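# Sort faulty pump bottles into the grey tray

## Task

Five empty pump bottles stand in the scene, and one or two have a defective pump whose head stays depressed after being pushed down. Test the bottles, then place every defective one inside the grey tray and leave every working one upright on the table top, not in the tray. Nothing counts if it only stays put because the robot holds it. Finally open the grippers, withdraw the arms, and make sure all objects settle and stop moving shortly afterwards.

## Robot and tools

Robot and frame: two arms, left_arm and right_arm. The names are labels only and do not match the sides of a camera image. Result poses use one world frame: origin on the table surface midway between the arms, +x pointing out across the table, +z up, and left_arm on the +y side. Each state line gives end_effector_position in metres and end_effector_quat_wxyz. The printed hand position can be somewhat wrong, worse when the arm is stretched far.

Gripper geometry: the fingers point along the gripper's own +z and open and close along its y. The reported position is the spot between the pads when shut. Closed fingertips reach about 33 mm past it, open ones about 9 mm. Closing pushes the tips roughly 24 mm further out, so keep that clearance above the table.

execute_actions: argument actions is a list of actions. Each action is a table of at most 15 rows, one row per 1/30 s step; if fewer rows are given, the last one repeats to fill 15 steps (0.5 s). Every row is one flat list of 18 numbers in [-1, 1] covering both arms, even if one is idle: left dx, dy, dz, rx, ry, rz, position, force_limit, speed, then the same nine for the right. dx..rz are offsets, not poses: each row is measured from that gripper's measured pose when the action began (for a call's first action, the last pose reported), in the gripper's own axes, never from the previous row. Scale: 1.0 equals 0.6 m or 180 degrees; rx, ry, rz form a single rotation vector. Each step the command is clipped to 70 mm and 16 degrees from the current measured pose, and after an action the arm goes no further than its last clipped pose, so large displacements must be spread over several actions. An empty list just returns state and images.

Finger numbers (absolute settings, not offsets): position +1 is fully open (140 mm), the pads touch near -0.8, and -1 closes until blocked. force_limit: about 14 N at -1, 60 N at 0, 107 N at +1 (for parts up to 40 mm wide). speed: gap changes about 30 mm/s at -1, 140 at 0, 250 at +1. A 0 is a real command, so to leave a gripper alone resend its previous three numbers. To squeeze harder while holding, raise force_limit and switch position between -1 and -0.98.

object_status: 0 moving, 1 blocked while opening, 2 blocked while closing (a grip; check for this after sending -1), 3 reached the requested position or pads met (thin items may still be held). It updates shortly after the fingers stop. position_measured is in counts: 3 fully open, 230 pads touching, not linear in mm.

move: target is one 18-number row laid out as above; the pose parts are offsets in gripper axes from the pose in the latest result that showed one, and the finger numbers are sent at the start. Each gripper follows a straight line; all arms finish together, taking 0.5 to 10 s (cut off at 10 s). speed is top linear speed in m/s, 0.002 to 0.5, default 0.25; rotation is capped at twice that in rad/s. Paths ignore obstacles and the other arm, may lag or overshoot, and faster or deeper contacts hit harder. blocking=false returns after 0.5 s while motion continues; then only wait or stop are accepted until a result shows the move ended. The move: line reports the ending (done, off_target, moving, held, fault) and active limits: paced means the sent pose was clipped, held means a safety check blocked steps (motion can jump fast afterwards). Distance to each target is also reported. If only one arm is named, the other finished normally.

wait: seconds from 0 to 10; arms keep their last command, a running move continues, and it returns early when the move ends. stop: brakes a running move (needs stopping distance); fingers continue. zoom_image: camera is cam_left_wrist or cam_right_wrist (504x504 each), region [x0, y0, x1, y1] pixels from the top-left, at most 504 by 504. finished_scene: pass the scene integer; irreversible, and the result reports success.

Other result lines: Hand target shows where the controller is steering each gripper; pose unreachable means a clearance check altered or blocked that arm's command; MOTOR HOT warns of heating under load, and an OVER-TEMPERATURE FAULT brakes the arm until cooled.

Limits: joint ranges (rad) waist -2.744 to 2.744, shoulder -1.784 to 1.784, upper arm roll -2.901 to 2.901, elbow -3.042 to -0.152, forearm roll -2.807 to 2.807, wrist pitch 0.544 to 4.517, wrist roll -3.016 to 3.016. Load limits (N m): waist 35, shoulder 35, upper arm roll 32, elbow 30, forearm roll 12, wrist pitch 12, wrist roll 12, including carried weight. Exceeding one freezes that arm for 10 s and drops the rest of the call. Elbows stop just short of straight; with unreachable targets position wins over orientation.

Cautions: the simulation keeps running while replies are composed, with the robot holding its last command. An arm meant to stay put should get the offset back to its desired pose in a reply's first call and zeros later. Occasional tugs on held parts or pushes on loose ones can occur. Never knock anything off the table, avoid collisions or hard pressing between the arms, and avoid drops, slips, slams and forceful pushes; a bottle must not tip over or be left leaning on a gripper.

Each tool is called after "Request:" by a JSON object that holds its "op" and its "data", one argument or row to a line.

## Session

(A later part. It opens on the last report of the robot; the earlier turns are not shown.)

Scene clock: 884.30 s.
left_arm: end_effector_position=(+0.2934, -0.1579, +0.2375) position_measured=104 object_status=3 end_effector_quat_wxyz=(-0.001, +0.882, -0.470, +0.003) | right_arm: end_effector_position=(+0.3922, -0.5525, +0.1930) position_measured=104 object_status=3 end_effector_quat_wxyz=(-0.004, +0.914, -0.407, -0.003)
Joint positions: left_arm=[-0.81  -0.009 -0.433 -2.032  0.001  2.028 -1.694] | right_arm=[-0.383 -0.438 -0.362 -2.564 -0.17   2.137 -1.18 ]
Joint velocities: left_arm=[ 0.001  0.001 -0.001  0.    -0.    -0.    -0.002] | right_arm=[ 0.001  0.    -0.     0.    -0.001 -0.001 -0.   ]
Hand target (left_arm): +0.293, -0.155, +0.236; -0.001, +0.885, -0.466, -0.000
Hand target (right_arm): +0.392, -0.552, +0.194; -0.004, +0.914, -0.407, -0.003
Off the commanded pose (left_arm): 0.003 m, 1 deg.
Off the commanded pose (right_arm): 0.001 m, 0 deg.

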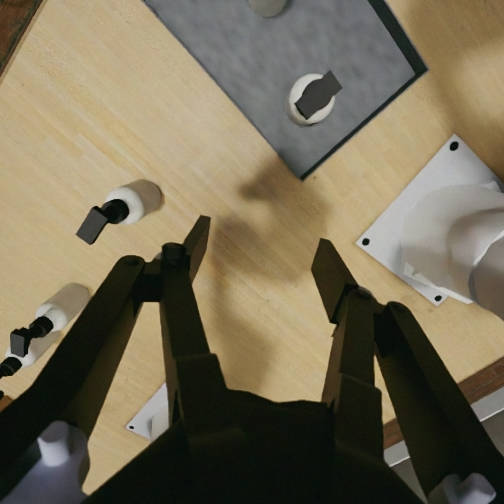

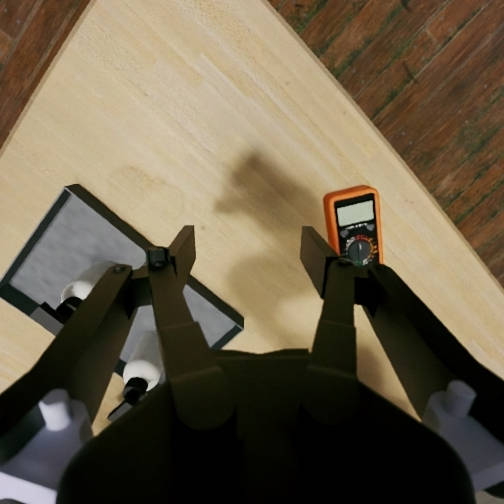

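Request:
{"op": "zoom_image", "data": {
  "camera": "cam_left_wrist",
  "region": [0, 150, 250, 400]
}}

Request:
{"op": "zoom_image", "data": {
  "camera": "cam_right_wrist",
  "region": [0, 170, 260, 430]
}}

Region (0, 150, 250, 400) of cam_left_wrist's 504x504 image, scaled by 2.016, with more detail than that image has.

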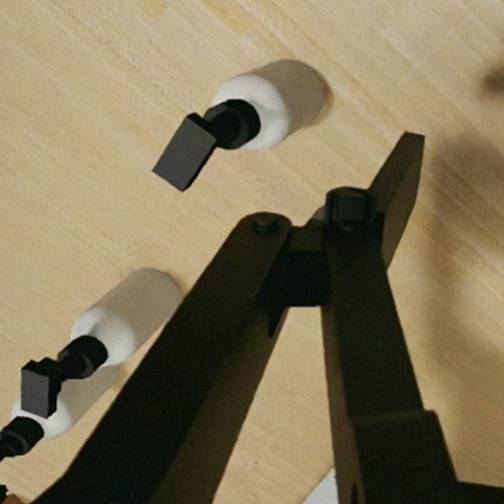

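Region (0, 170, 260, 430) of cam_right_wrist's 504x504 image, scaled by 1.938, with more detail than that image has.

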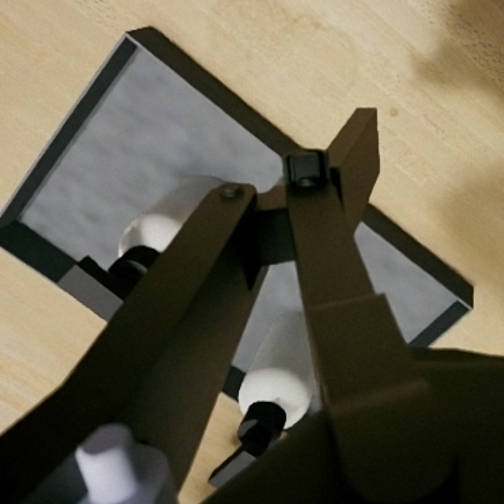

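The three good bottles are upright on the table, the two faulty ones are in the tray, and both arms are clear.

Request:
{"op": "finished_scene", "data": {
  "scene": 2
}}

The scene is finished: the task was done.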